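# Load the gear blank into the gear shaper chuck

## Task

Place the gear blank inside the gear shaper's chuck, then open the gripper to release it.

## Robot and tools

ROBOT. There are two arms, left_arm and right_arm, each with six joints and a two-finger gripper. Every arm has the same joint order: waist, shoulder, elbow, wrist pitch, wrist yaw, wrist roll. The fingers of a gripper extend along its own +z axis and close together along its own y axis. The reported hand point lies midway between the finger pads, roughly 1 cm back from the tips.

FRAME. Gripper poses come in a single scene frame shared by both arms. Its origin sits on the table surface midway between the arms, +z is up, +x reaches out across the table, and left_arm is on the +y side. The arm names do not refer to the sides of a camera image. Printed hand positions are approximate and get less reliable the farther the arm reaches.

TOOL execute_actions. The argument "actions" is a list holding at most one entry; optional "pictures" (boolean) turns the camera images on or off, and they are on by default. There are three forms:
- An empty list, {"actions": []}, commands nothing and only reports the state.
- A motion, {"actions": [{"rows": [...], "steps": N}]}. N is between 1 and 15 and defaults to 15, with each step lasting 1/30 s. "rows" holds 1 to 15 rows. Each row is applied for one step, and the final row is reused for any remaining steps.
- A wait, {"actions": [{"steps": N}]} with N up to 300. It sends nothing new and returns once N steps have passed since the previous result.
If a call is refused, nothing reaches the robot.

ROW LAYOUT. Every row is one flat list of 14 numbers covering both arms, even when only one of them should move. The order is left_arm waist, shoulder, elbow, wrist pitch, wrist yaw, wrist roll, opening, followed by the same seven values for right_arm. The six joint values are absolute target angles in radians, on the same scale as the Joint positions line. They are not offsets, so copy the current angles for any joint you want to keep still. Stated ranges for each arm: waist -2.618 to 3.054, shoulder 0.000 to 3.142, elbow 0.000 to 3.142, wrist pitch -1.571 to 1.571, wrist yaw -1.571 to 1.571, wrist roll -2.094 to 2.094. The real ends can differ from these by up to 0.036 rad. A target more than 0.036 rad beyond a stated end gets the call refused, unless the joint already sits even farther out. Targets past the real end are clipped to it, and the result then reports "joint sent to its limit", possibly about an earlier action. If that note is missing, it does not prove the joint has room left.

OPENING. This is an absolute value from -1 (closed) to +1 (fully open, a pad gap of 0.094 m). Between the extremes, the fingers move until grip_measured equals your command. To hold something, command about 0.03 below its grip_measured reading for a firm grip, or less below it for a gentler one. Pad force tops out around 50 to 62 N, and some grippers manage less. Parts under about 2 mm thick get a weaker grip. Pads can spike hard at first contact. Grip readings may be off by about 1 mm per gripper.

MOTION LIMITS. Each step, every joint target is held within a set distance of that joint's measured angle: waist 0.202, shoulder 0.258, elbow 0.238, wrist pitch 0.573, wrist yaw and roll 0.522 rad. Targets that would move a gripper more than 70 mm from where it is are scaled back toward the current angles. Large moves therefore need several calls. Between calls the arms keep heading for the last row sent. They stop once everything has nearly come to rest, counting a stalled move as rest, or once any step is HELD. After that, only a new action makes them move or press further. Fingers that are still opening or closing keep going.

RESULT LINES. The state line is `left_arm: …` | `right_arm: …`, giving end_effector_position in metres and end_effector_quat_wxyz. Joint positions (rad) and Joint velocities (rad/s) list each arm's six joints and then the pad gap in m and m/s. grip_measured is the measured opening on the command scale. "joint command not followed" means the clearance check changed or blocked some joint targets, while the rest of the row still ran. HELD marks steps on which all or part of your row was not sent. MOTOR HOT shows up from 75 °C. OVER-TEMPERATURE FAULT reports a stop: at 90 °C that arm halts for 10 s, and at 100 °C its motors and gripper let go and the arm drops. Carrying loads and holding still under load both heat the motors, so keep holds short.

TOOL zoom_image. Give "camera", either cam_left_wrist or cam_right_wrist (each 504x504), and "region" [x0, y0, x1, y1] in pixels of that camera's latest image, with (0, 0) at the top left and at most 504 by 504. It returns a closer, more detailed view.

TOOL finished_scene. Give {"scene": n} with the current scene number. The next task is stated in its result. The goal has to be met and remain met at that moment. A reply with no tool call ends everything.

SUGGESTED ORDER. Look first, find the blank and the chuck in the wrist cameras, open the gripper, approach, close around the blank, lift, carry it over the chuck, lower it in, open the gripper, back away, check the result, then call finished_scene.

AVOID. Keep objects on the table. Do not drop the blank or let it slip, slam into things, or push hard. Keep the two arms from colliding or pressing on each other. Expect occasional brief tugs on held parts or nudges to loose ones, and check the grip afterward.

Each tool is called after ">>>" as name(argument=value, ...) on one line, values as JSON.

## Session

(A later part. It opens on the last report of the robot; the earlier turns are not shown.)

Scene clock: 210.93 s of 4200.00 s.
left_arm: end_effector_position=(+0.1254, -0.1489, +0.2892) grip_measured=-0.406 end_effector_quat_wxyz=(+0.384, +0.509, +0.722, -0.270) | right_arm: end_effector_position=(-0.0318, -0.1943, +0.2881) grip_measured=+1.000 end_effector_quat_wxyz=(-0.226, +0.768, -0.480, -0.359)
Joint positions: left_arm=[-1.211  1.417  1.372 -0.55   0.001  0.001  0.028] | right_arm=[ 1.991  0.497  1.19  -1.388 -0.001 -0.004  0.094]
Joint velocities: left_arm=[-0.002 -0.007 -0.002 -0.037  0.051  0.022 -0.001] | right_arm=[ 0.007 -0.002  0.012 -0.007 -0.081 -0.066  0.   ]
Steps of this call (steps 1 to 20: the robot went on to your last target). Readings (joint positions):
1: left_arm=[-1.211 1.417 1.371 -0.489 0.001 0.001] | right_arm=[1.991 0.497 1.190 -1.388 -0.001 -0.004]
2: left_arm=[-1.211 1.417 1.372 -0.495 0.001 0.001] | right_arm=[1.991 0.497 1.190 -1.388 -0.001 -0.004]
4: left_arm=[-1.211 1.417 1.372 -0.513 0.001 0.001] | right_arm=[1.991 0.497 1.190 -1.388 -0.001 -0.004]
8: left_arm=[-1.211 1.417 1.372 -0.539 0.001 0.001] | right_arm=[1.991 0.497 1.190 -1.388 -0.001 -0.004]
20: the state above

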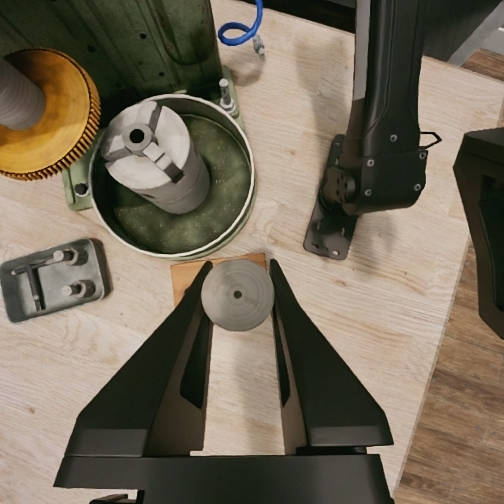

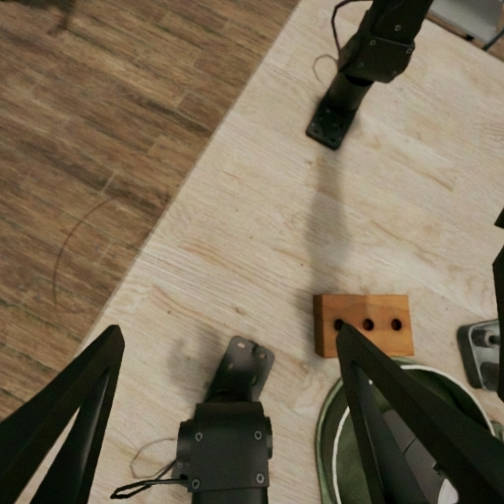

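>>> execute_actions(actions=[{"rows":[[-1.2,1.43,1.41,-0.54,0,0,-0.45,2.0,0.5,1.2,-1.4,0,0,1],[-1.194,1.45,1.43,-0.54,0,0,-0.45,2.0,0.5,1.2,-1.4,0,0,1],[-1.188,1.473,1.452,-0.538,0,0,-0.45,2.0,0.5,1.2,-1.4,0,0,1],[-1.182,1.496,1.474,-0.536,0,0,-0.45,2.0,0.5,1.2,-1.4,0,0,1],[-1.176,1.519,1.496,-0.534,0,0,-0.45,2.0,0.5,1.2,-1.4,0,0,1],[-1.17,1.542,1.518,-0.532,0,0,-0.45,2.0,0.5,1.2,-1.4,0,0,1],[-1.164,1.565,1.54,-0.53,0,0,-0.45,2.0,0.5,1.2,-1.4,0,0,1],[-1.158,1.588,1.562,-0.528,0,0,-0.45,2.0,0.5,1.2,-1.4,0,0,1],[-1.152,1.611,1.584,-0.526,0,0,-0.45,2.0,0.5,1.2,-1.4,0,0,1],[-1.146,1.634,1.606,-0.524,0,0,-0.45,2.0,0.5,1.2,-1.4,0,0,1],[-1.14,1.657,1.628,-0.522,0,0,-0.45,2.0,0.5,1.2,-1.4,0,0,1],[-1.134,1.68,1.65,-0.52,0,0,-0.45,2.0,0.5,1.2,-1.4,0,0,1],[-1.128,1.703,1.672,-0.518,0,0,-0.45,2.0,0.5,1.2,-1.4,0,0,1],[-1.122,1.726,1.694,-0.516,0,0,-0.45,2.0,0.5,1.2,-1.4,0,0,1],[-1.116,1.749,1.716,-0.514,0,0,-0.45,2.0,0.5,1.2,-1.4,0,0,1]],"steps":15}], pictures=false)

>>> execute_actions(actions=[{"rows":[[-1.108,1.772,1.738,-0.512,0,0,-0.45,2.0,0.5,1.2,-1.4,0,0,1],[-1.1,1.795,1.76,-0.51,0,0,-0.45,2.0,0.5,1.2,-1.4,0,0,1],[-1.092,1.818,1.782,-0.508,0,0,-0.45,2.0,0.5,1.2,-1.4,0,0,1],[-1.084,1.841,1.804,-0.506,0,0,-0.45,2.0,0.5,1.2,-1.4,0,0,1],[-1.076,1.864,1.826,-0.504,0,0,-0.45,2.0,0.5,1.2,-1.4,0,0,1],[-1.068,1.887,1.848,-0.502,0,0,-0.45,2.0,0.5,1.2,-1.4,0,0,1],[-1.06,1.91,1.87,-0.5,0,0,-0.45,2.0,0.5,1.2,-1.4,0,0,1],[-1.052,1.93,1.89,-0.5,0,0,-0.45,2.0,0.5,1.2,-1.4,0,0,1],[-1.045,1.945,1.9,-0.5,0,0,-0.45,2.0,0.5,1.2,-1.4,0,0,1]],"steps":15}], pictures=false)

>>> execute_actions(actions=[{"steps":20}])

Scene clock: 237.50 s of 4200.00 s.
left_arm: end_effector_position=(+0.1871, -0.2045, +0.2828) grip_measured=-0.406 end_effector_quat_wxyz=(+0.388, +0.482, +0.744, -0.251) | right_arm: end_effector_position=(-0.0318, -0.1943, +0.2881) grip_measured=+1.000 end_effector_quat_wxyz=(-0.226, +0.768, -0.480, -0.359)
Joint positions: left_arm=[-1.133  1.706  1.646 -0.55   0.001  0.001  0.028] | right_arm=[ 1.991  0.497  1.19  -1.388 -0.001 -0.004  0.094]
Joint velocities: left_arm=[ 0.154  0.676  0.598  0.007  0.022 -0.066 -0.001] | right_arm=[ 0.007  0.002  0.002  0.037 -0.037  0.095  0.   ]
Steps of this call (steps 1 to 15: the robot went on to your last target; steps 16 to 90: nothing new was sent; then 23.07 s passed at rest; steps 91 to 105: all 15 steps of this action). Readings (joint positions):
91: left_arm=[-1.210 1.417 1.372 -0.551 0.001 0.001] | right_arm=[1.991 0.497 1.190 -1.388 -0.001 -0.004]
92: left_arm=[-1.209 1.420 1.376 -0.555 0.001 0.001] | right_arm=[1.991 0.497 1.190 -1.388 -0.001 -0.004]
94: left_arm=[-1.202 1.444 1.406 -0.563 0.001 0.001] | right_arm=[1.991 0.497 1.190 -1.388 -0.001 -0.004]
98: left_arm=[-1.176 1.535 1.496 -0.558 0.001 0.001] | right_arm=[1.991 0.497 1.190 -1.388 -0.001 -0.004]
105: the state above

Scene clock: 238.00 s of 4200.00 s.
left_arm: end_effector_position=(+0.2588, -0.2385, +0.2576) grip_measured=-0.406 end_effector_quat_wxyz=(+0.397, +0.449, +0.766, -0.232) | right_arm: end_effector_position=(-0.0318, -0.1943, +0.2881) grip_measured=+1.000 end_effector_quat_wxyz=(-0.226, +0.768, -0.480, -0.359)
Joint positions: left_arm=[-1.043  1.951  1.86  -0.525 -0.     0.001  0.028] | right_arm=[ 1.991  0.497  1.19  -1.388 -0.001 -0.004  0.094]
Joint velocities: left_arm=[ 0.007  0.002 -0.002  0.022 -0.037 -0.022 -0.001] | right_arm=[ 0.002  0.002 -0.007 -0.022 -0.051  0.022  0.   ]
Steps of this call (steps 1 to 15: all 15 steps of this action). Readings (joint positions):
1: left_arm=[-1.127 1.729 1.667 -0.548 0.001 0.001] | right_arm=[1.991 0.497 1.190 -1.388 -0.001 -0.004]
2: left_arm=[-1.121 1.753 1.689 -0.547 0.001 0.001] | right_arm=[1.991 0.497 1.190 -1.388 -0.001 -0.004]
4: left_arm=[-1.107 1.798 1.733 -0.544 0.001 0.001] | right_arm=[1.991 0.497 1.190 -1.388 -0.001 -0.004]
8: left_arm=[-1.074 1.888 1.822 -0.536 0.001 0.001] | right_arm=[1.991 0.497 1.190 -1.388 -0.001 -0.004]
15: the state above

Scene clock: 238.67 s of 4200.00 s.
left_arm: end_effector_position=(+0.2588, -0.2386, +0.2578) grip_measured=-0.406 end_effector_quat_wxyz=(+0.397, +0.449, +0.766, -0.232) | right_arm: end_effector_position=(-0.0318, -0.1943, +0.2881) grip_measured=+1.000 end_effector_quat_wxyz=(-0.226, +0.768, -0.480, -0.359)
Joint positions: left_arm=[-1.043  1.951  1.86  -0.524 -0.     0.001  0.028] | right_arm=[ 1.991  0.497  1.19  -1.388 -0.001 -0.004  0.094]
Joint velocities: left_arm=[ 0.017  0.007 -0.002 -0.051  0.007  0.022  0.   ] | right_arm=[-0.002  0.007  0.012  0.066 -0.022  0.007  0.   ]
Steps of this call (steps 1 to 15: the robot went on to your last target; steps 16 to 20: nothing new was sent). Readings (joint positions):
1: left_arm=[-1.043 1.951 1.860 -0.525 -0.000 0.001] | right_arm=[1.991 0.497 1.190 -1.388 -0.001 -0.004]
2: left_arm=[-1.043 1.951 1.860 -0.525 -0.000 0.001] | right_arm=[1.991 0.497 1.190 -1.388 -0.001 -0.004]
4: left_arm=[-1.043 1.951 1.860 -0.524 -0.000 0.001] | right_arm=[1.991 0.497 1.190 -1.388 -0.001 -0.004]
8: left_arm=[-1.043 1.951 1.860 -0.524 -0.000 0.001] | right_arm=[1.991 0.497 1.190 -1.388 -0.001 -0.004]
20: the state above
All arms were judged still, so your last target was given up. Only a new action makes them travel on or press farther. Fingers that are still opening or closing keep moving.

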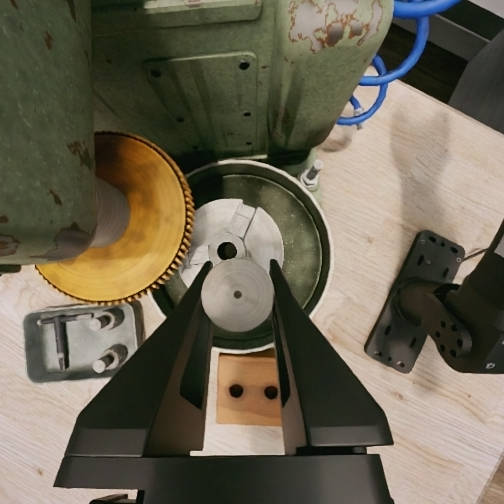

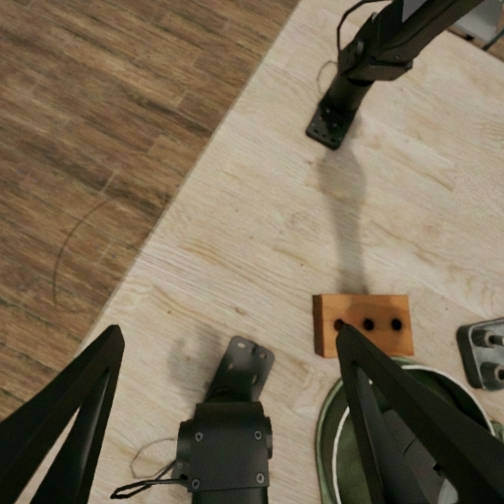

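>>> execute_actions(actions=[{"rows":[[-1.045,1.945,1.9,-0.5,0,0,-0.45,-0.55,0.3,1.1,-1.5,0,0,1]],"steps":15}], pictures=false)

>>> execute_actions(actions=[{"steps":30}], pictures=false)

>>> execute_actions(actions=[{"rows":[[-1.045,1.945,1.9,-0.5,0,0,-0.45,-0.55,0.0,0.8,-1.0,0,1.57,1]],"steps":15}], pictures=false)

>>> execute_actions(actions=[{"rows":[[-1.045,1.945,1.9,-0.5,0,0,-0.45,-0.55,0.0,0.5,-0.9,0,1.57,1]],"steps":15}], pictures=false)

>>> execute_actions(actions=[{"steps":25}])

Scene clock: 284.07 s of 4200.00 s.
left_arm: end_effector_position=(+0.2588, -0.2386, +0.2578) grip_measured=-0.406 end_effector_quat_wxyz=(+0.397, +0.449, +0.766, -0.232) | right_arm: end_effector_position=(+0.0764, -0.2410, +0.2621) grip_measured=+1.000 end_effector_quat_wxyz=(+0.392, -0.401, +0.805, +0.194)
Joint positions: left_arm=[-1.043  1.951  1.86  -0.524 -0.     0.001  0.028] | right_arm=[ 0.891  0.294  1.116 -1.487 -0.    -0.004  0.094]
Joint velocities: left_arm=[ 0.007  0.002 -0.002 -0.007  0.066 -0.051 -0.001] | right_arm=[-2.195  0.007 -0.007 -0.051  0.007  0.037  0.   ]
Steps of this call (steps 1 to 90: nothing new was sent; then 41.90 s passed at rest; steps 91 to 105: all 15 steps of this action). Readings (joint positions):
91: left_arm=[-1.043 1.951 1.860 -0.524 -0.000 0.001] | right_arm=[1.952 0.474 1.174 -1.380 -0.008 -0.004]
92: left_arm=[-1.043 1.951 1.860 -0.524 -0.000 0.001] | right_arm=[1.876 0.431 1.144 -1.385 -0.007 -0.004]
94: left_arm=[-1.043 1.951 1.860 -0.524 -0.000 0.001] | right_arm=[1.726 0.343 1.116 -1.438 -0.002 -0.004]
98: left_arm=[-1.043 1.951 1.860 -0.524 -0.000 0.001] | right_arm=[1.424 0.294 1.116 -1.484 0.000 -0.004]
105: the state above

Scene clock: 285.07 s of 4200.00 s.
left_arm: end_effector_position=(+0.2588, -0.2386, +0.2578) grip_measured=-0.406 end_effector_quat_wxyz=(+0.397, +0.449, +0.766, -0.232) | right_arm: end_effector_position=(+0.1004, -0.3510, +0.2620) grip_measured=+1.000 end_effector_quat_wxyz=(+0.423, +0.226, +0.870, -0.112)
Joint positions: left_arm=[-1.043  1.951  1.86  -0.524 -0.     0.001  0.028] | right_arm=[-0.542  0.294  1.116 -1.487 -0.    -0.004  0.094]
Joint velocities: left_arm=[-0.002  0.012 -0.017 -0.007 -0.022 -0.051 -0.001] | right_arm=[-0.007 -0.002  0.002 -0.051  0.007 -0.081  0.   ]
Steps of this call (steps 1 to 30: the robot went on to your last target). Readings (joint positions):
1: left_arm=[-1.043 1.951 1.860 -0.524 -0.000 0.001] | right_arm=[0.815 0.294 1.116 -1.487 -0.000 -0.004]
2: left_arm=[-1.043 1.951 1.860 -0.524 -0.000 0.001] | right_arm=[0.739 0.294 1.116 -1.487 -0.000 -0.004]
4: left_arm=[-1.043 1.951 1.860 -0.524 -0.000 0.001] | right_arm=[0.587 0.294 1.116 -1.487 -0.000 -0.004]
8: left_arm=[-1.043 1.951 1.860 -0.524 -0.000 0.001] | right_arm=[0.283 0.294 1.116 -1.487 -0.000 -0.004]
30: the state above

Scene clock: 285.57 s of 4200.00 s.
left_arm: end_effector_position=(+0.2588, -0.2386, +0.2578) grip_measured=-0.406 end_effector_quat_wxyz=(+0.397, +0.449, +0.766, -0.232) | right_arm: end_effector_position=(+0.1352, -0.3704, +0.2826) grip_measured=+1.000 end_effector_quat_wxyz=(+0.567, +0.632, +0.461, +0.260)
Joint positions: left_arm=[-1.043  1.951  1.86  -0.524 -0.     0.001  0.028] | right_arm=[-0.542  0.006  0.808 -1.027 -0.001  1.37   0.094]
Joint velocities: left_arm=[ 0.002 -0.007  0.002 -0.066 -0.081  0.022  0.   ] | right_arm=[-0.017 -0.017 -0.017  0.125 -0.051  1.37   0.   ]
Steps of this call (steps 1 to 15: all 15 steps of this action). Readings (joint positions):
1: left_arm=[-1.043 1.951 1.860 -0.524 -0.000 0.001] | right_arm=[-0.542 0.253 1.069 -1.407 -0.001 0.077]
2: left_arm=[-1.043 1.951 1.860 -0.524 -0.000 0.001] | right_arm=[-0.542 0.176 0.984 -1.295 -0.001 0.177]
4: left_arm=[-1.043 1.951 1.860 -0.524 -0.000 0.001] | right_arm=[-0.542 0.045 0.860 -1.205 -0.001 0.377]
8: left_arm=[-1.043 1.951 1.860 -0.524 -0.000 0.001] | right_arm=[-0.542 0.006 0.808 -1.113 -0.001 0.779]
15: the state above

Scene clock: 286.07 s of 4200.00 s.
left_arm: end_effector_position=(+0.2588, -0.2386, +0.2578) grip_measured=-0.406 end_effector_quat_wxyz=(+0.397, +0.449, +0.766, -0.232) | right_arm: end_effector_position=(+0.1748, -0.3927, +0.1813) grip_measured=+1.000 end_effector_quat_wxyz=(+0.466, +0.725, +0.428, +0.270)
Joint positions: left_arm=[-1.043  1.951  1.86  -0.524 -0.     0.001  0.028] | right_arm=[-0.542  0.001  0.483 -0.914 -0.001  1.562  0.094]
Joint velocities: left_arm=[ 0.007 -0.002  0.002 -0.022 -0.066  0.007  0.   ] | right_arm=[ 0.002 -0.007  0.027  0.051  0.022  0.095  0.   ]
Steps of this call (steps 1 to 15: all 15 steps of this action). Readings (joint positions):
1: left_arm=[-1.043 1.951 1.860 -0.524 -0.000 0.001] | right_arm=[-0.542 -0.000 0.776 -0.988 -0.001 1.409]
2: left_arm=[-1.043 1.951 1.860 -0.524 -0.000 0.001] | right_arm=[-0.542 -0.004 0.718 -0.941 -0.001 1.439]
4: left_arm=[-1.043 1.951 1.860 -0.524 -0.000 0.001] | right_arm=[-0.542 -0.004 0.585 -0.911 -0.001 1.484]
8: left_arm=[-1.043 1.951 1.860 -0.524 -0.000 0.001] | right_arm=[-0.542 0.001 0.483 -0.942 -0.001 1.537]
15: the state above

Scene clock: 286.90 s of 4200.00 s.
left_arm: end_effector_position=(+0.2588, -0.2386, +0.2578) grip_measured=-0.406 end_effector_quat_wxyz=(+0.397, +0.449, +0.766, -0.232) | right_arm: end_effector_position=(+0.1753, -0.3930, +0.1825) grip_measured=+1.000 end_effector_quat_wxyz=(+0.467, +0.726, +0.425, +0.273)
Joint positions: left_arm=[-1.043  1.951  1.86  -0.524 -0.     0.001  0.028] | right_arm=[-0.542  0.001  0.483 -0.909 -0.001  1.569  0.094]
Joint velocities: left_arm=[ 0.022  0.022  0.007 -0.037  0.051 -0.022  0.   ] | right_arm=[-0.017  0.007 -0.002  0.037 -0.037 -0.022  0.   ]
Steps of this call (steps 1 to 15: the robot went on to your last target; steps 16 to 25: nothing new was sent). Readings (joint positions):
1: left_arm=[-1.043 1.951 1.860 -0.524 -0.000 0.001] | right_arm=[-0.542 0.001 0.483 -0.913 -0.001 1.564]
2: left_arm=[-1.043 1.951 1.860 -0.524 -0.000 0.001] | right_arm=[-0.542 0.001 0.483 -0.912 -0.001 1.565]
4: left_arm=[-1.043 1.951 1.860 -0.524 -0.000 0.001] | right_arm=[-0.542 0.001 0.483 -0.911 -0.001 1.566]
8: left_arm=[-1.043 1.951 1.860 -0.524 -0.000 0.001] | right_arm=[-0.542 0.001 0.483 -0.910 -0.001 1.568]
25: the state above
All arms were judged still, so your last target was given up. Only a new action makes them travel on or press farther. Fingers that are still opening or closing keep moving.

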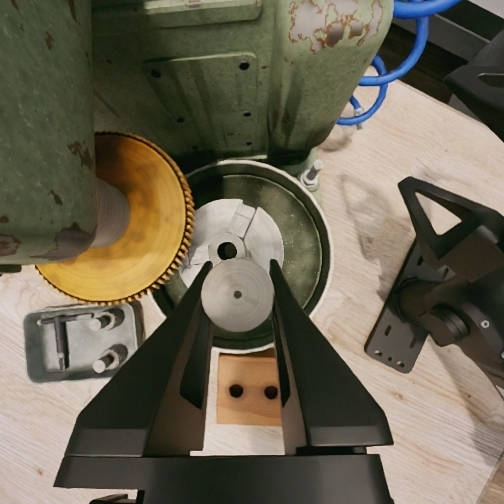

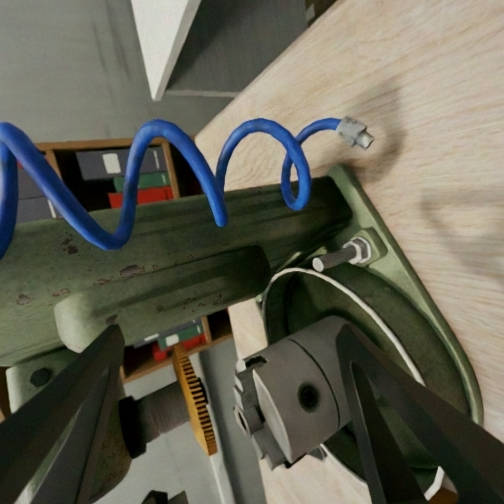

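>>> execute_actions(actions=[{"rows":[[-1.04,1.955,1.905,-0.49,0,0,-0.45,-0.55,0.0,0.5,-0.9,-0.1,1.57,1],[-1.036,1.965,1.908,-0.48,0,0,-0.45,-0.55,0.0,0.5,-0.9,-0.15,1.57,1],[-1.032,1.975,1.911,-0.47,0,0,-0.45,-0.55,0.0,0.5,-0.9,-0.2,1.57,1],[-1.028,1.985,1.914,-0.46,0,0,-0.45,-0.55,0.0,0.5,-0.9,-0.25,1.57,1],[-1.024,1.995,1.917,-0.45,0,0,-0.45,-0.55,0.0,0.5,-0.9,-0.3,1.57,1],[-1.02,2.003,1.92,-0.44,0,0,-0.45,-0.55,0.0,0.5,-0.9,-0.3,1.57,1],[-1.016,2.009,1.92,-0.437,0,0,-0.45,-0.55,0.0,0.5,-0.9,-0.3,1.57,1]],"steps":15}], pictures=false)

>>> execute_actions(actions=[{"steps":20}])

Scene clock: 303.37 s of 4200.00 s.
left_arm: end_effector_position=(+0.2803, -0.2467, +0.2466) grip_measured=-0.406 end_effector_quat_wxyz=(+0.406, +0.437, +0.769, -0.230) | right_arm: end_effector_position=(+0.1939, -0.3473, +0.1854) grip_measured=+1.000 end_effector_quat_wxyz=(+0.404, +0.681, +0.486, +0.371)
Joint positions: left_arm=[-1.018  2.011  1.887 -0.476 -0.     0.001  0.028] | right_arm=[-0.542  0.001  0.483 -0.909 -0.279  1.569  0.094]
Joint velocities: left_arm=[-0.007 -0.007  0.007  0.037  0.037 -0.022  0.001] | right_arm=[ 0.002 -0.012  0.007 -0.037 -0.139 -0.037  0.   ]
Steps of this call (steps 1 to 90: nothing new was sent; then 12.97 s passed at rest; steps 91 to 105: all 15 steps of this action). Readings (joint positions):
91: left_arm=[-1.043 1.951 1.860 -0.524 -0.000 0.001] | right_arm=[-0.542 0.001 0.483 -0.909 -0.013 1.569]
92: left_arm=[-1.043 1.951 1.860 -0.523 -0.000 0.001] | right_arm=[-0.542 0.001 0.483 -0.909 -0.037 1.569]
94: left_arm=[-1.042 1.959 1.869 -0.518 -0.000 0.001] | right_arm=[-0.542 0.001 0.483 -0.909 -0.100 1.569]
98: left_arm=[-1.030 1.988 1.887 -0.483 -0.000 0.001] | right_arm=[-0.542 0.001 0.483 -0.909 -0.217 1.569]
105: the state above

Scene clock: 304.03 s of 4200.00 s.
left_arm: end_effector_position=(+0.2807, -0.2474, +0.2478) grip_measured=-0.406 end_effector_quat_wxyz=(+0.408, +0.436, +0.768, -0.232) | right_arm: end_effector_position=(+0.1945, -0.3448, +0.1858) grip_measured=+1.000 end_effector_quat_wxyz=(+0.400, +0.678, +0.489, +0.376)
Joint positions: left_arm=[-1.018  2.011  1.887 -0.47  -0.     0.001  0.028] | right_arm=[-0.542  0.001  0.483 -0.909 -0.294  1.569  0.094]
Joint velocities: left_arm=[-0.012 -0.007 -0.002 -0.022 -0.037 -0.022  0.   ] | right_arm=[-0.007  0.007 -0.002 -0.051 -0.007 -0.007  0.   ]
Steps of this call (steps 1 to 20: the robot went on to your last target). Readings (joint positions):
1: left_arm=[-1.018 2.011 1.887 -0.475 -0.000 0.001] | right_arm=[-0.542 0.001 0.483 -0.909 -0.282 1.569]
2: left_arm=[-1.018 2.011 1.887 -0.473 -0.000 0.001] | right_arm=[-0.542 0.001 0.483 -0.909 -0.285 1.569]
4: left_arm=[-1.018 2.011 1.887 -0.471 -0.000 0.001] | right_arm=[-0.542 0.001 0.483 -0.909 -0.288 1.569]
8: left_arm=[-1.018 2.011 1.887 -0.470 -0.000 0.001] | right_arm=[-0.542 0.001 0.483 -0.909 -0.292 1.569]
20: the state above

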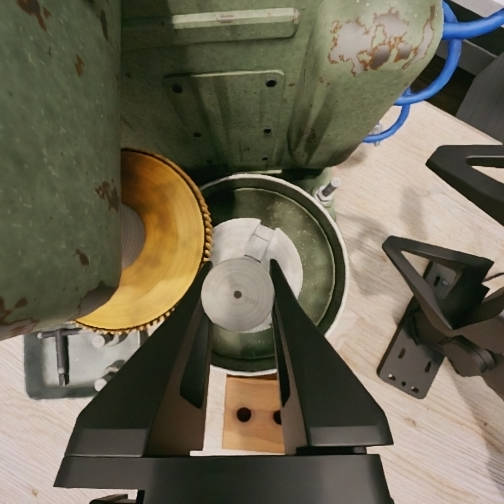

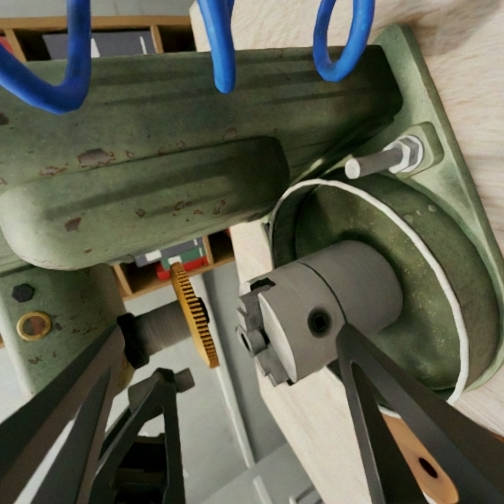

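>>> zoom_image(camera="cam_right_wrist", region=[100, 230, 340, 450])

Region (100, 230, 340, 450) of cam_right_wrist's 504x504 image, scaled by 2.100, with more detail than that image has; it fills the top 462 rows of this view, and the rest is white.

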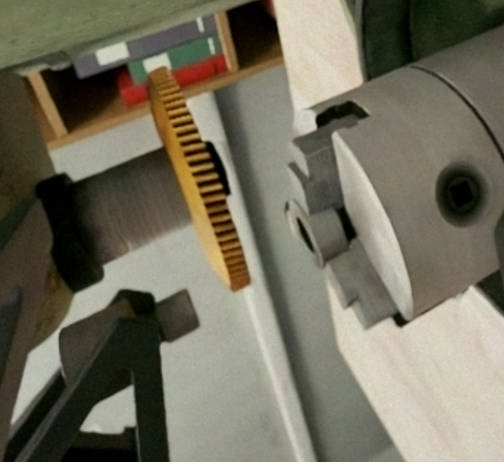

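>>> execute_actions(actions=[{"rows":[[-1.016,2.009,1.89,-0.42,0,0,-0.45,-0.55,0.0,0.5,-0.9,-0.3,1.57,1],[-1.016,2.009,1.88,-0.408,0,0,-0.45,-0.55,0.0,0.5,-0.9,-0.3,1.57,1],[-1.016,2.009,1.868,-0.396,0,0,-0.45,-0.55,0.0,0.5,-0.9,-0.3,1.57,1],[-1.016,2.009,1.856,-0.384,0,0,-0.45,-0.55,0.0,0.5,-0.9,-0.3,1.57,1],[-1.016,2.009,1.844,-0.372,0,0,-0.45,-0.55,0.0,0.5,-0.9,-0.3,1.57,1],[-1.016,2.009,1.832,-0.36,0,0,-0.45,-0.55,0.0,0.5,-0.9,-0.3,1.57,1],[-1.016,2.009,1.82,-0.348,0,0,-0.45,-0.55,0.0,0.5,-0.9,-0.3,1.57,1],[-1.016,2.009,1.808,-0.336,0,0,-0.45,-0.55,0.0,0.5,-0.9,-0.3,1.57,1],[-1.016,2.009,1.796,-0.324,0,0,-0.45,-0.55,0.0,0.5,-0.9,-0.3,1.57,1],[-1.016,2.009,1.784,-0.312,0,0,-0.45,-0.55,0.0,0.5,-0.9,-0.3,1.57,1],[-1.016,2.009,1.772,-0.30,0,0,-0.45,-0.55,0.0,0.5,-0.9,-0.3,1.57,1],[-1.016,2.009,1.76,-0.29,0,0,-0.45,-0.55,0.0,0.5,-0.9,-0.3,1.57,1],[-1.016,2.009,1.75,-0.29,0,0,-0.45,-0.55,0.0,0.5,-0.9,-0.3,1.57,1]],"steps":15}], pictures=false)

>>> execute_actions(actions=[{"steps":20}])

>>> zoom_image(camera="cam_right_wrist", region=[100, 230, 340, 450])

Scene clock: 327.67 s of 4200.00 s.
left_arm: end_effector_position=(+0.2809, -0.2476, +0.2131) grip_measured=-0.406 end_effector_quat_wxyz=(+0.405, +0.438, +0.770, -0.229) | right_arm: end_effector_position=(+0.1945, -0.3448, +0.1858) grip_measured=+1.000 end_effector_quat_wxyz=(+0.400, +0.678, +0.489, +0.376)
Joint positions: left_arm=[-1.018  2.011  1.758 -0.35  -0.     0.001  0.028] | right_arm=[-0.542  0.001  0.483 -0.909 -0.294  1.569  0.094]
Joint velocities: left_arm=[-0.002 -0.022 -0.183  0.022 -0.037 -0.037  0.   ] | right_arm=[-0.002 -0.002  0.002  0.007 -0.051 -0.007  0.   ]
Steps of this call (steps 1 to 15: the robot went on to your last target; steps 16 to 90: nothing new was sent; then 20.13 s passed at rest; steps 91 to 105: all 15 steps of this action). Readings (joint positions):
91: left_arm=[-1.018 2.011 1.887 -0.469 -0.000 0.001] | right_arm=[-0.542 0.001 0.483 -0.909 -0.294 1.569]
92: left_arm=[-1.018 2.011 1.887 -0.465 -0.000 0.001] | right_arm=[-0.542 0.001 0.483 -0.909 -0.294 1.569]
94: left_arm=[-1.018 2.011 1.881 -0.448 -0.000 0.001] | right_arm=[-0.542 0.001 0.483 -0.909 -0.294 1.569]
98: left_arm=[-1.018 2.011 1.842 -0.400 -0.000 0.001] | right_arm=[-0.542 0.001 0.483 -0.909 -0.294 1.569]
105: the state above

Scene clock: 328.33 s of 4200.00 s.
left_arm: end_effector_position=(+0.2823, -0.2500, +0.2156) grip_measured=-0.406 end_effector_quat_wxyz=(+0.412, +0.435, +0.765, -0.234) | right_arm: end_effector_position=(+0.1945, -0.3448, +0.1858) grip_measured=+1.000 end_effector_quat_wxyz=(+0.400, +0.678, +0.489, +0.376)
Joint positions: left_arm=[-1.018  2.011  1.751 -0.324 -0.     0.001  0.028] | right_arm=[-0.542  0.001  0.483 -0.909 -0.294  1.569  0.094]
Joint velocities: left_arm=[-0.017  0.007  0.007 -0.037 -0.037 -0.066 -0.   ] | right_arm=[-0.027  0.002 -0.012  0.037  0.007 -0.081  0.   ]
Steps of this call (steps 1 to 20: the robot went on to your last target). Readings (joint positions):
1: left_arm=[-1.018 2.011 1.754 -0.350 -0.000 0.001] | right_arm=[-0.542 0.001 0.483 -0.909 -0.294 1.569]
2: left_arm=[-1.018 2.011 1.752 -0.349 -0.000 0.001] | right_arm=[-0.542 0.001 0.483 -0.909 -0.294 1.569]
4: left_arm=[-1.018 2.011 1.751 -0.344 -0.000 0.001] | right_arm=[-0.542 0.001 0.483 -0.909 -0.294 1.569]
8: left_arm=[-1.018 2.011 1.751 -0.330 -0.000 0.001] | right_arm=[-0.542 0.001 0.483 -0.909 -0.294 1.569]
20: the state above

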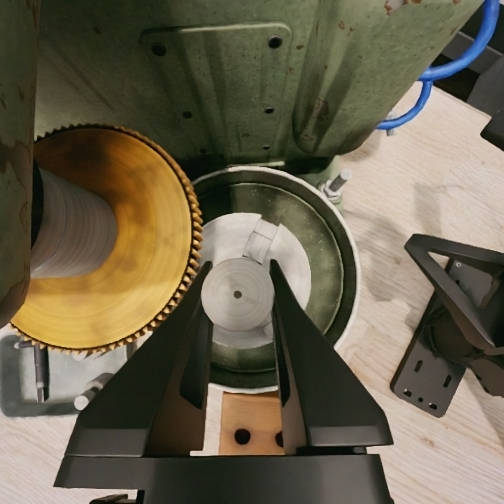

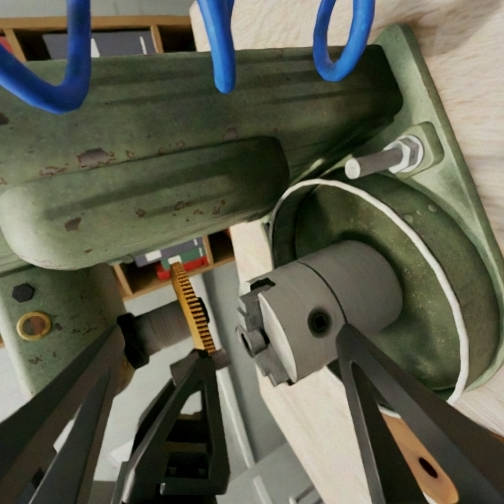

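Region (100, 230, 340, 450) of cam_right_wrist's 504x504 image, scaled by 2.100, with more detail than that image has; it fills the top 462 rows of this view, and the rest is white.

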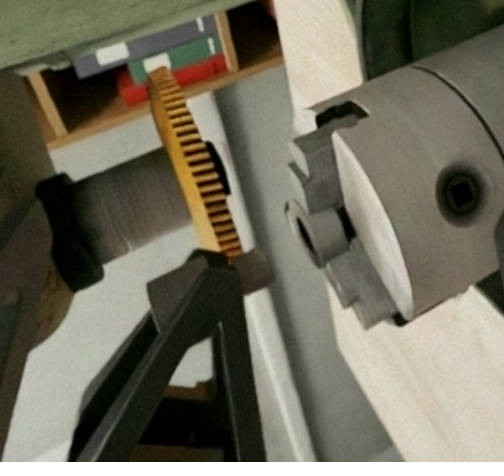

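>>> zoom_image(camera="cam_left_wrist", region=[120, 150, 380, 410])

Region (120, 150, 380, 410) of cam_left_wrist's 504x504 image, scaled by 1.938, with more detail than that image has.

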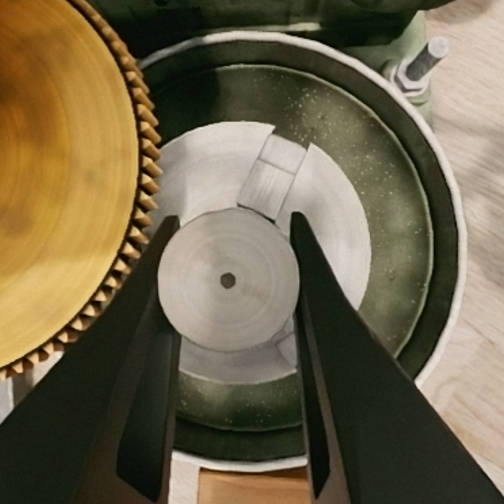

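>>> execute_actions(actions=[{"rows":[[-1.013,2.018,1.747,-0.283,0,0,-0.45,-0.55,0.0,0.5,-0.9,-0.3,1.57,1],[-1.013,2.018,1.747,-0.283,0,0,-0.45,-0.55,0.0,0.5,-0.9,-0.3,1.57,1],[-1.011,2.027,1.747,-0.277,0,0,-0.45,-0.55,0.0,0.5,-0.9,-0.3,1.57,1],[-1.011,2.027,1.747,-0.277,0,0,-0.45,-0.55,0.0,0.5,-0.9,-0.3,1.57,1],[-1.009,2.036,1.747,-0.272,0,0,-0.45,-0.55,0.0,0.5,-0.9,-0.3,1.57,1]],"steps":15}], pictures=false)

>>> execute_actions(actions=[{"steps":15}])

>>> zoom_image(camera="cam_right_wrist", region=[100, 230, 340, 450])

>>> zoom_image(camera="cam_left_wrist", region=[120, 150, 380, 410])

Scene clock: 351.47 s of 4200.00 s.
left_arm: end_effector_position=(+0.2847, -0.2541, +0.2062) grip_measured=-0.406 end_effector_quat_wxyz=(+0.411, +0.436, +0.766, -0.233) | right_arm: end_effector_position=(+0.1945, -0.3448, +0.1858) grip_measured=+1.000 end_effector_quat_wxyz=(+0.400, +0.678, +0.489, +0.376)
Joint positions: left_arm=[-1.018  2.034  1.751 -0.305 -0.     0.001  0.028] | right_arm=[-0.542  0.001  0.483 -0.909 -0.294  1.569  0.094]
Joint velocities: left_arm=[ 0.002 -0.002  0.007 -0.066  0.007  0.022 -0.001] | right_arm=[ 0.007  0.022 -0.007  0.022 -0.022 -0.007  0.   ]
Steps of this call (steps 1 to 15: the robot went on to your last target; steps 16 to 90: nothing new was sent; then 19.63 s passed at rest; steps 91 to 105: all 15 steps of this action). Readings (joint positions):
91: left_arm=[-1.018 2.011 1.751 -0.323 -0.000 0.001] | right_arm=[-0.542 0.001 0.483 -0.909 -0.294 1.569]
92: left_arm=[-1.018 2.011 1.751 -0.322 -0.000 0.001] | right_arm=[-0.542 0.001 0.483 -0.909 -0.294 1.569]
94: left_arm=[-1.018 2.011 1.751 -0.319 -0.000 0.001] | right_arm=[-0.542 0.001 0.483 -0.909 -0.294 1.569]
98: left_arm=[-1.018 2.021 1.751 -0.305 -0.000 0.001] | right_arm=[-0.542 0.001 0.483 -0.909 -0.294 1.569]
105: the state above

Scene clock: 351.97 s of 4200.00 s.
left_arm: end_effector_position=(+0.2848, -0.2542, +0.2064) grip_measured=-0.406 end_effector_quat_wxyz=(+0.411, +0.436, +0.766, -0.233) | right_arm: end_effector_position=(+0.1946, -0.3447, +0.1858) grip_measured=+1.000 end_effector_quat_wxyz=(+0.400, +0.678, +0.489, +0.376)
Joint positions: left_arm=[-1.018  2.034  1.751 -0.304 -0.     0.001  0.028] | right_arm=[-0.542  0.001  0.483 -0.909 -0.295  1.569  0.094]
Joint velocities: left_arm=[-0.002 -0.002 -0.007  0.051  0.081  0.066 -0.   ] | right_arm=[-0.012 -0.002  0.002  0.11  -0.051 -0.022  0.   ]
Steps of this call (steps 1 to 15: the robot went on to your last target). Readings (joint positions):
1: left_arm=[-1.018 2.034 1.751 -0.305 -0.000 0.001] | right_arm=[-0.542 0.001 0.483 -0.909 -0.294 1.569]
2: left_arm=[-1.018 2.034 1.751 -0.304 -0.000 0.001] | right_arm=[-0.542 0.001 0.483 -0.909 -0.294 1.569]
4: left_arm=[-1.018 2.034 1.751 -0.304 -0.000 0.001] | right_arm=[-0.542 0.001 0.483 -0.909 -0.294 1.569]
8: left_arm=[-1.018 2.034 1.751 -0.304 -0.000 0.001] | right_arm=[-0.542 0.001 0.483 -0.909 -0.294 1.569]
15: the state above
All arms were judged still, so your last target was given up. Only a new action makes them travel on or press farther. Fingers that are still opening or closing keep moving.

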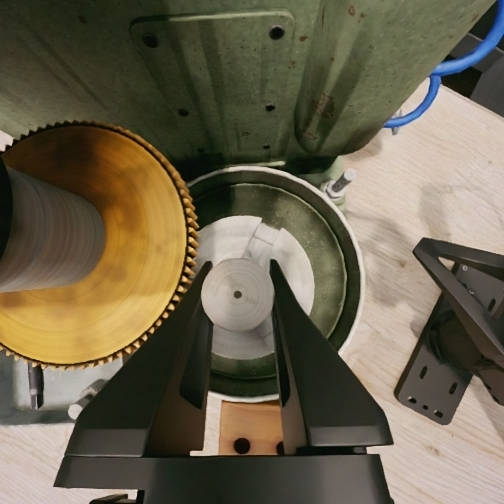

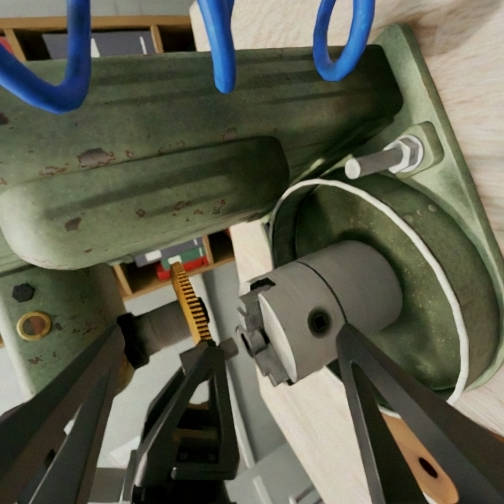

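Region (100, 230, 340, 450) of cam_right_wrist's 504x504 image, scaled by 2.100, with more detail than that image has; it fills the top 462 rows of this view, and the rest is white.

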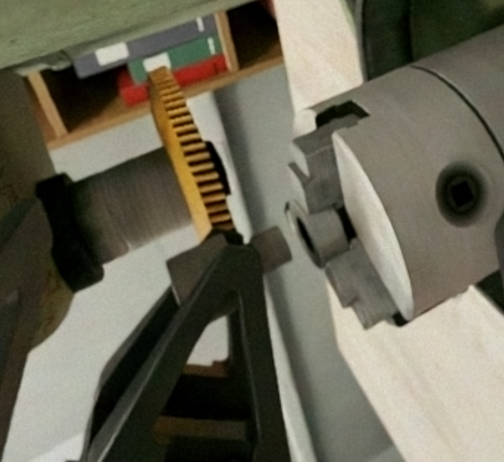

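Region (120, 150, 380, 410) of cam_left_wrist's 504x504 image, scaled by 1.938, with more detail than that image has.

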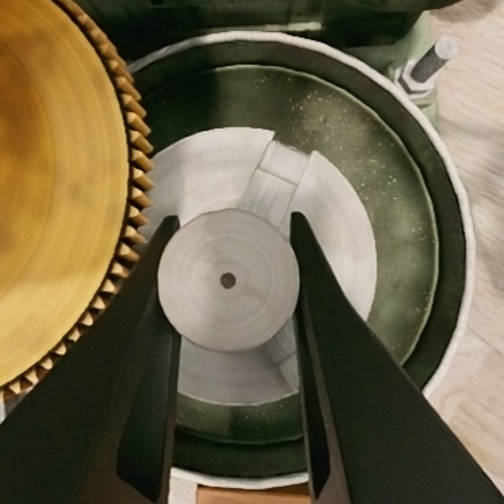

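>>> execute_actions(actions=[{"rows":[[-1.005,2.036,1.747,-0.272,0,0,-0.45,-0.55,0.0,0.5,-0.9,-0.3,1.57,1]],"steps":15}], pictures=false)

Scene clock: 359.13 s of 4200.00 s.
left_arm: end_effector_position=(+0.2887, -0.2518, +0.2064) grip_measured=-0.406 end_effector_quat_wxyz=(+0.412, +0.433, +0.768, -0.231) | right_arm: end_effector_position=(+0.1946, -0.3447, +0.1858) grip_measured=+1.000 end_effector_quat_wxyz=(+0.400, +0.678, +0.489, +0.376)
Joint positions: left_arm=[-1.011  2.034  1.751 -0.304 -0.     0.001  0.028] | right_arm=[-0.542  0.001  0.483 -0.909 -0.295  1.569  0.094]
Joint velocities: left_arm=[-0.012 -0.022  0.002  0.007 -0.037 -0.022  0.001] | right_arm=[ 0.002 -0.012  0.007 -0.095  0.007 -0.051  0.   ]
Steps of this call (steps 1 to 90: nothing new was sent; then 3.67 s passed at rest; steps 91 to 105: all 15 steps of this action). Readings (joint positions):
91: left_arm=[-1.018 2.034 1.751 -0.304 -0.000 0.001] | right_arm=[-0.542 0.001 0.483 -0.909 -0.295 1.569]
92: left_arm=[-1.017 2.034 1.751 -0.304 -0.000 0.001] | right_arm=[-0.542 0.001 0.483 -0.909 -0.295 1.569]
94: left_arm=[-1.014 2.034 1.751 -0.304 -0.000 0.001] | right_arm=[-0.542 0.001 0.483 -0.909 -0.295 1.569]
98: left_arm=[-1.011 2.034 1.751 -0.304 -0.000 0.001] | right_arm=[-0.542 0.001 0.483 -0.909 -0.295 1.569]
105: the state above

>>> execute_actions(actions=[{"rows":[[-1.011,2.036,1.747,-0.272,0.017,0,-0.45,-0.55,0.0,0.5,-0.9,-0.3,1.57,1],[-1.011,2.036,1.743,-0.270,0.017,0,-0.45,-0.55,0.0,0.5,-0.9,-0.3,1.57,1],[-1.011,2.036,1.739,-0.266,0.017,0,-0.45,-0.55,0.0,0.5,-0.9,-0.3,1.57,1],[-1.011,2.036,1.735,-0.262,0.017,0,-0.45,-0.55,0.0,0.5,-0.9,-0.3,1.57,1],[-1.011,2.036,1.731,-0.258,0.017,0,-0.45,-0.55,0.0,0.5,-0.9,-0.3,1.57,1],[-1.011,2.036,1.727,-0.254,0.017,0,-0.45,-0.55,0.0,0.5,-0.9,-0.3,1.57,1],[-1.011,2.036,1.725,-0.252,0.017,0,-0.45,-0.55,0.0,0.5,-0.9,-0.3,1.57,1]],"steps":15}], pictures=false)

>>> execute_actions(actions=[{"steps":15}])

>>> zoom_image(camera="cam_right_wrist", region=[100, 230, 340, 450])

>>> zoom_image(camera="cam_left_wrist", region=[120, 150, 380, 410])

Scene clock: 371.07 s of 4200.00 s.
left_arm: end_effector_position=(+0.2870, -0.2520, +0.2007) grip_measured=-0.406 end_effector_quat_wxyz=(+0.409, +0.435, +0.767, -0.234) | right_arm: end_effector_position=(+0.1946, -0.3447, +0.1858) grip_measured=+1.000 end_effector_quat_wxyz=(+0.400, +0.678, +0.489, +0.376)
Joint positions: left_arm=[-1.011  2.034  1.731 -0.287  0.009  0.001  0.028] | right_arm=[-0.542  0.001  0.483 -0.909 -0.295  1.569  0.094]
Joint velocities: left_arm=[-0.017  0.002  0.002  0.051  0.022 -0.066 -0.   ] | right_arm=[-0.007 -0.002  0.002  0.066 -0.007 -0.081  0.   ]
Steps of this call (steps 1 to 15: the robot went on to your last target; steps 16 to 90: nothing new was sent; then 8.43 s passed at rest; steps 91 to 105: all 15 steps of this action). Readings (joint positions):
91: left_arm=[-1.011 2.034 1.751 -0.304 0.001 0.001] | right_arm=[-0.542 0.001 0.483 -0.909 -0.295 1.569]
92: left_arm=[-1.011 2.034 1.751 -0.304 0.003 0.001] | right_arm=[-0.542 0.001 0.483 -0.909 -0.295 1.569]
94: left_arm=[-1.011 2.034 1.751 -0.302 0.005 0.001] | right_arm=[-0.542 0.001 0.483 -0.909 -0.295 1.569]
98: left_arm=[-1.011 2.034 1.739 -0.288 0.008 0.001] | right_arm=[-0.542 0.001 0.483 -0.909 -0.295 1.569]
105: the state above

Scene clock: 371.57 s of 4200.00 s.
left_arm: end_effector_position=(+0.2871, -0.2522, +0.2011) grip_measured=-0.406 end_effector_quat_wxyz=(+0.409, +0.435, +0.767, -0.234) | right_arm: end_effector_position=(+0.1946, -0.3447, +0.1858) grip_measured=+1.000 end_effector_quat_wxyz=(+0.400, +0.678, +0.489, +0.376)
Joint positions: left_arm=[-1.011  2.034  1.731 -0.285  0.009  0.001  0.028] | right_arm=[-0.542  0.001  0.483 -0.909 -0.295  1.569  0.094]
Joint velocities: left_arm=[ 0.007 -0.007 -0.022 -0.066  0.022  0.022  0.   ] | right_arm=[ 0.002 -0.012 -0.012 -0.037  0.007 -0.051  0.   ]
Steps of this call (steps 1 to 15: the robot went on to your last target). Readings (joint positions):
1: left_arm=[-1.011 2.034 1.731 -0.286 0.009 0.001] | right_arm=[-0.542 0.001 0.483 -0.909 -0.295 1.569]
2: left_arm=[-1.011 2.034 1.731 -0.286 0.009 0.001] | right_arm=[-0.542 0.001 0.483 -0.909 -0.295 1.569]
4: left_arm=[-1.011 2.034 1.731 -0.286 0.009 0.001] | right_arm=[-0.542 0.001 0.483 -0.909 -0.295 1.569]
8: left_arm=[-1.011 2.034 1.731 -0.285 0.009 0.001] | right_arm=[-0.542 0.001 0.483 -0.909 -0.295 1.569]
15: the state above
All arms were judged still, so your last target was given up. Only a new action makes them travel on or press farther. Fingers that are still opening or closing keep moving.

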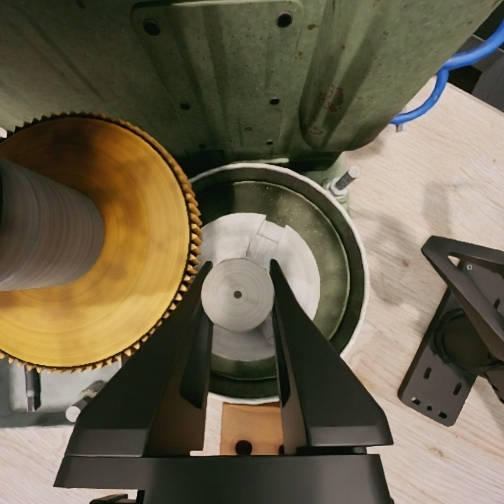

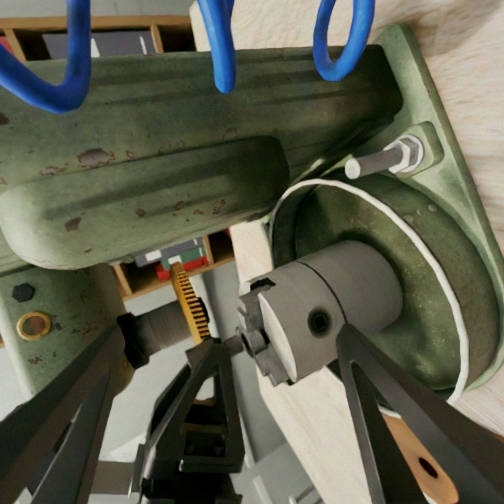

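Region (100, 230, 340, 450) of cam_right_wrist's 504x504 image, scaled by 2.100, with more detail than that image has; it fills the top 462 rows of this view, and the rest is white.

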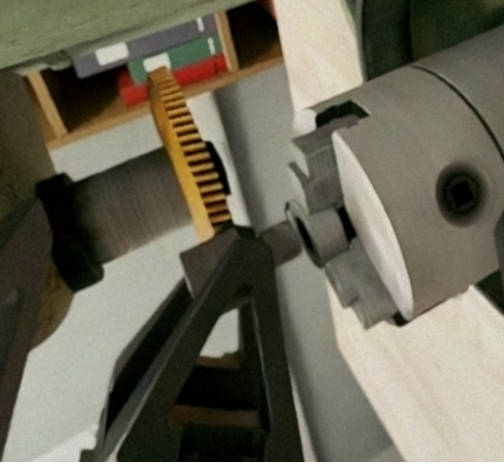

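Region (120, 150, 380, 410) of cam_left_wrist's 504x504 image, scaled by 1.938, with more detail than that image has.

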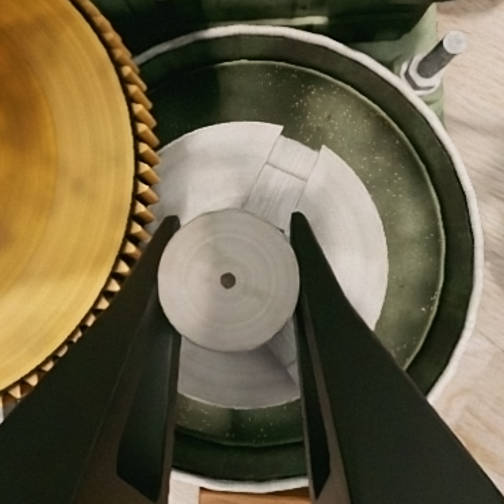

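>>> execute_actions(actions=[{"rows":[[-1.011,2.036,1.721,-0.250,0.017,0,-0.45,-0.55,0.0,0.5,-0.9,-0.3,1.57,1],[-1.011,2.036,1.717,-0.247,0.017,0,-0.45,-0.55,0.0,0.5,-0.9,-0.3,1.57,1],[-1.011,2.036,1.713,-0.243,0.017,0,-0.45,-0.55,0.0,0.5,-0.9,-0.3,1.57,1],[-1.011,2.036,1.709,-0.239,0.017,0,-0.45,-0.55,0.0,0.5,-0.9,-0.3,1.57,1],[-1.011,2.036,1.705,-0.235,0.017,0,-0.45,-0.55,0.0,0.5,-0.9,-0.3,1.57,1],[-1.011,2.036,1.701,-0.231,0.017,0,-0.45,-0.55,0.0,0.5,-0.9,-0.3,1.57,1],[-1.011,2.036,1.697,-0.227,0.017,0,-0.45,-0.55,0.0,0.5,-0.9,-0.3,1.57,1],[-1.011,2.036,1.693,-0.223,0.017,0,-0.45,-0.55,0.0,0.5,-0.9,-0.3,1.57,1],[-1.011,2.036,1.689,-0.219,0.017,0,-0.45,-0.55,0.0,0.5,-0.9,-0.3,1.57,1],[-1.011,2.036,1.685,-0.216,0.017,0,-0.45,-0.55,0.0,0.5,-0.9,-0.3,1.57,1]],"steps":15}], pictures=false)

>>> execute_actions(actions=[{"steps":15}])

>>> zoom_image(camera="cam_right_wrist", region=[100, 230, 340, 450])

Scene clock: 385.70 s of 4200.00 s.
left_arm: end_effector_position=(+0.2879, -0.2538, +0.1968) grip_measured=-0.406 end_effector_quat_wxyz=(+0.416, +0.433, +0.763, -0.238) | right_arm: end_effector_position=(+0.1946, -0.3447, +0.1858) grip_measured=+1.000 end_effector_quat_wxyz=(+0.400, +0.678, +0.489, +0.376)
Joint positions: left_arm=[-1.011  2.034  1.7   -0.237  0.01   0.001  0.028] | right_arm=[-0.542  0.001  0.483 -0.909 -0.295  1.569  0.094]
Joint velocities: left_arm=[-0.012 -0.012 -0.002  0.051 -0.037  0.022 -0.001] | right_arm=[-0.002 -0.012  0.007 -0.095 -0.066  0.037  0.   ]
Steps of this call (steps 1 to 90: nothing new was sent; then 10.63 s passed at rest; steps 91 to 105: all 15 steps of this action). Readings (joint positions):
91: left_arm=[-1.011 2.034 1.731 -0.285 0.009 0.001] | right_arm=[-0.542 0.001 0.483 -0.909 -0.295 1.569]
92: left_arm=[-1.011 2.034 1.731 -0.285 0.009 0.001] | right_arm=[-0.542 0.001 0.483 -0.909 -0.295 1.569]
94: left_arm=[-1.011 2.034 1.729 -0.280 0.009 0.001] | right_arm=[-0.542 0.001 0.483 -0.909 -0.295 1.569]
98: left_arm=[-1.011 2.034 1.711 -0.262 0.009 0.001] | right_arm=[-0.542 0.001 0.483 -0.909 -0.295 1.569]
105: the state above

Scene clock: 386.20 s of 4200.00 s.
left_arm: end_effector_position=(+0.2880, -0.2539, +0.1968) grip_measured=-0.406 end_effector_quat_wxyz=(+0.416, +0.433, +0.763, -0.239) | right_arm: end_effector_position=(+0.1946, -0.3447, +0.1858) grip_measured=+1.000 end_effector_quat_wxyz=(+0.400, +0.678, +0.489, +0.376)
Joint positions: left_arm=[-1.011  2.034  1.699 -0.235  0.01   0.001  0.028] | right_arm=[-0.542  0.001  0.483 -0.909 -0.295  1.569  0.094]
Joint velocities: left_arm=[-0.007 -0.012 -0.002  0.022  0.007  0.037 -0.001] | right_arm=[-0.007 -0.012 -0.007  0.022  0.007 -0.007  0.   ]
Steps of this call (steps 1 to 15: the robot went on to your last target). Readings (joint positions):
1: left_arm=[-1.011 2.034 1.700 -0.236 0.010 0.001] | right_arm=[-0.542 0.001 0.483 -0.909 -0.295 1.569]
2: left_arm=[-1.011 2.034 1.699 -0.236 0.010 0.001] | right_arm=[-0.542 0.001 0.483 -0.909 -0.295 1.569]
4: left_arm=[-1.011 2.034 1.699 -0.235 0.010 0.001] | right_arm=[-0.542 0.001 0.483 -0.909 -0.295 1.569]
8: left_arm=[-1.011 2.034 1.699 -0.235 0.010 0.001] | right_arm=[-0.542 0.001 0.483 -0.909 -0.295 1.569]
15: the state above
All arms were judged still, so your last target was given up. Only a new action makes them travel on or press farther. Fingers that are still opening or closing keep moving.

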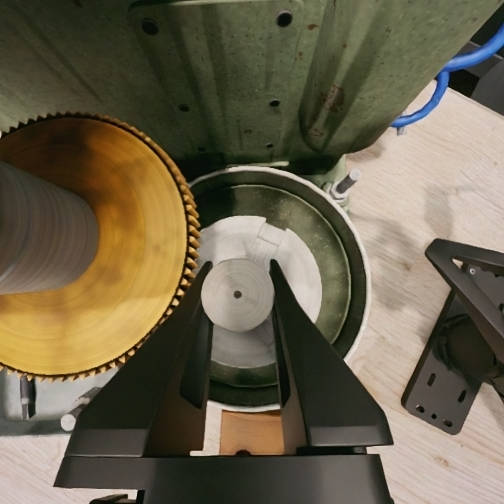

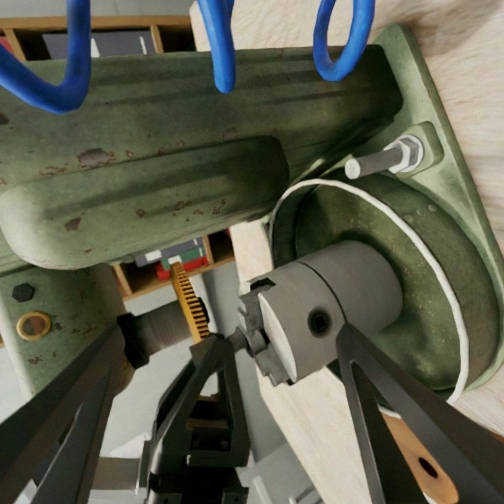

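Region (100, 230, 340, 450) of cam_right_wrist's 504x504 image, scaled by 2.100, with more detail than that image has; it fills the top 462 rows of this view, and the rest is white.

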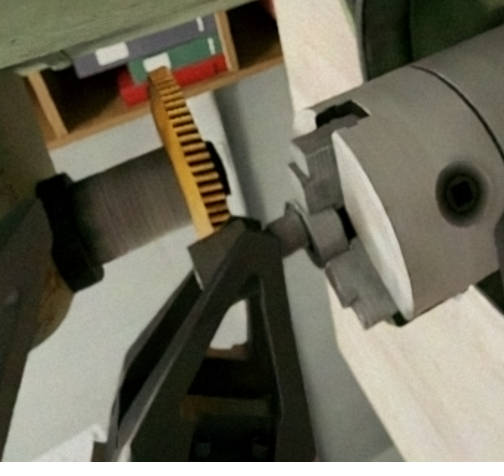

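>>> zoom_image(camera="cam_right_wrist", region=[190, 300, 290, 390])

Region (190, 300, 290, 390) of cam_right_wrist's 504x504 image, scaled by 5.040, with more detail than that image has; it fills the top 454 rows of this view, and the rest is white.

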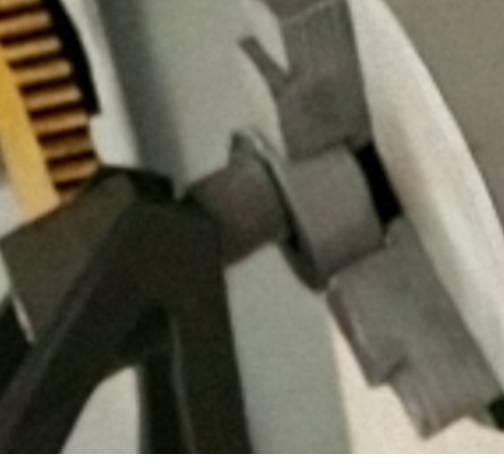

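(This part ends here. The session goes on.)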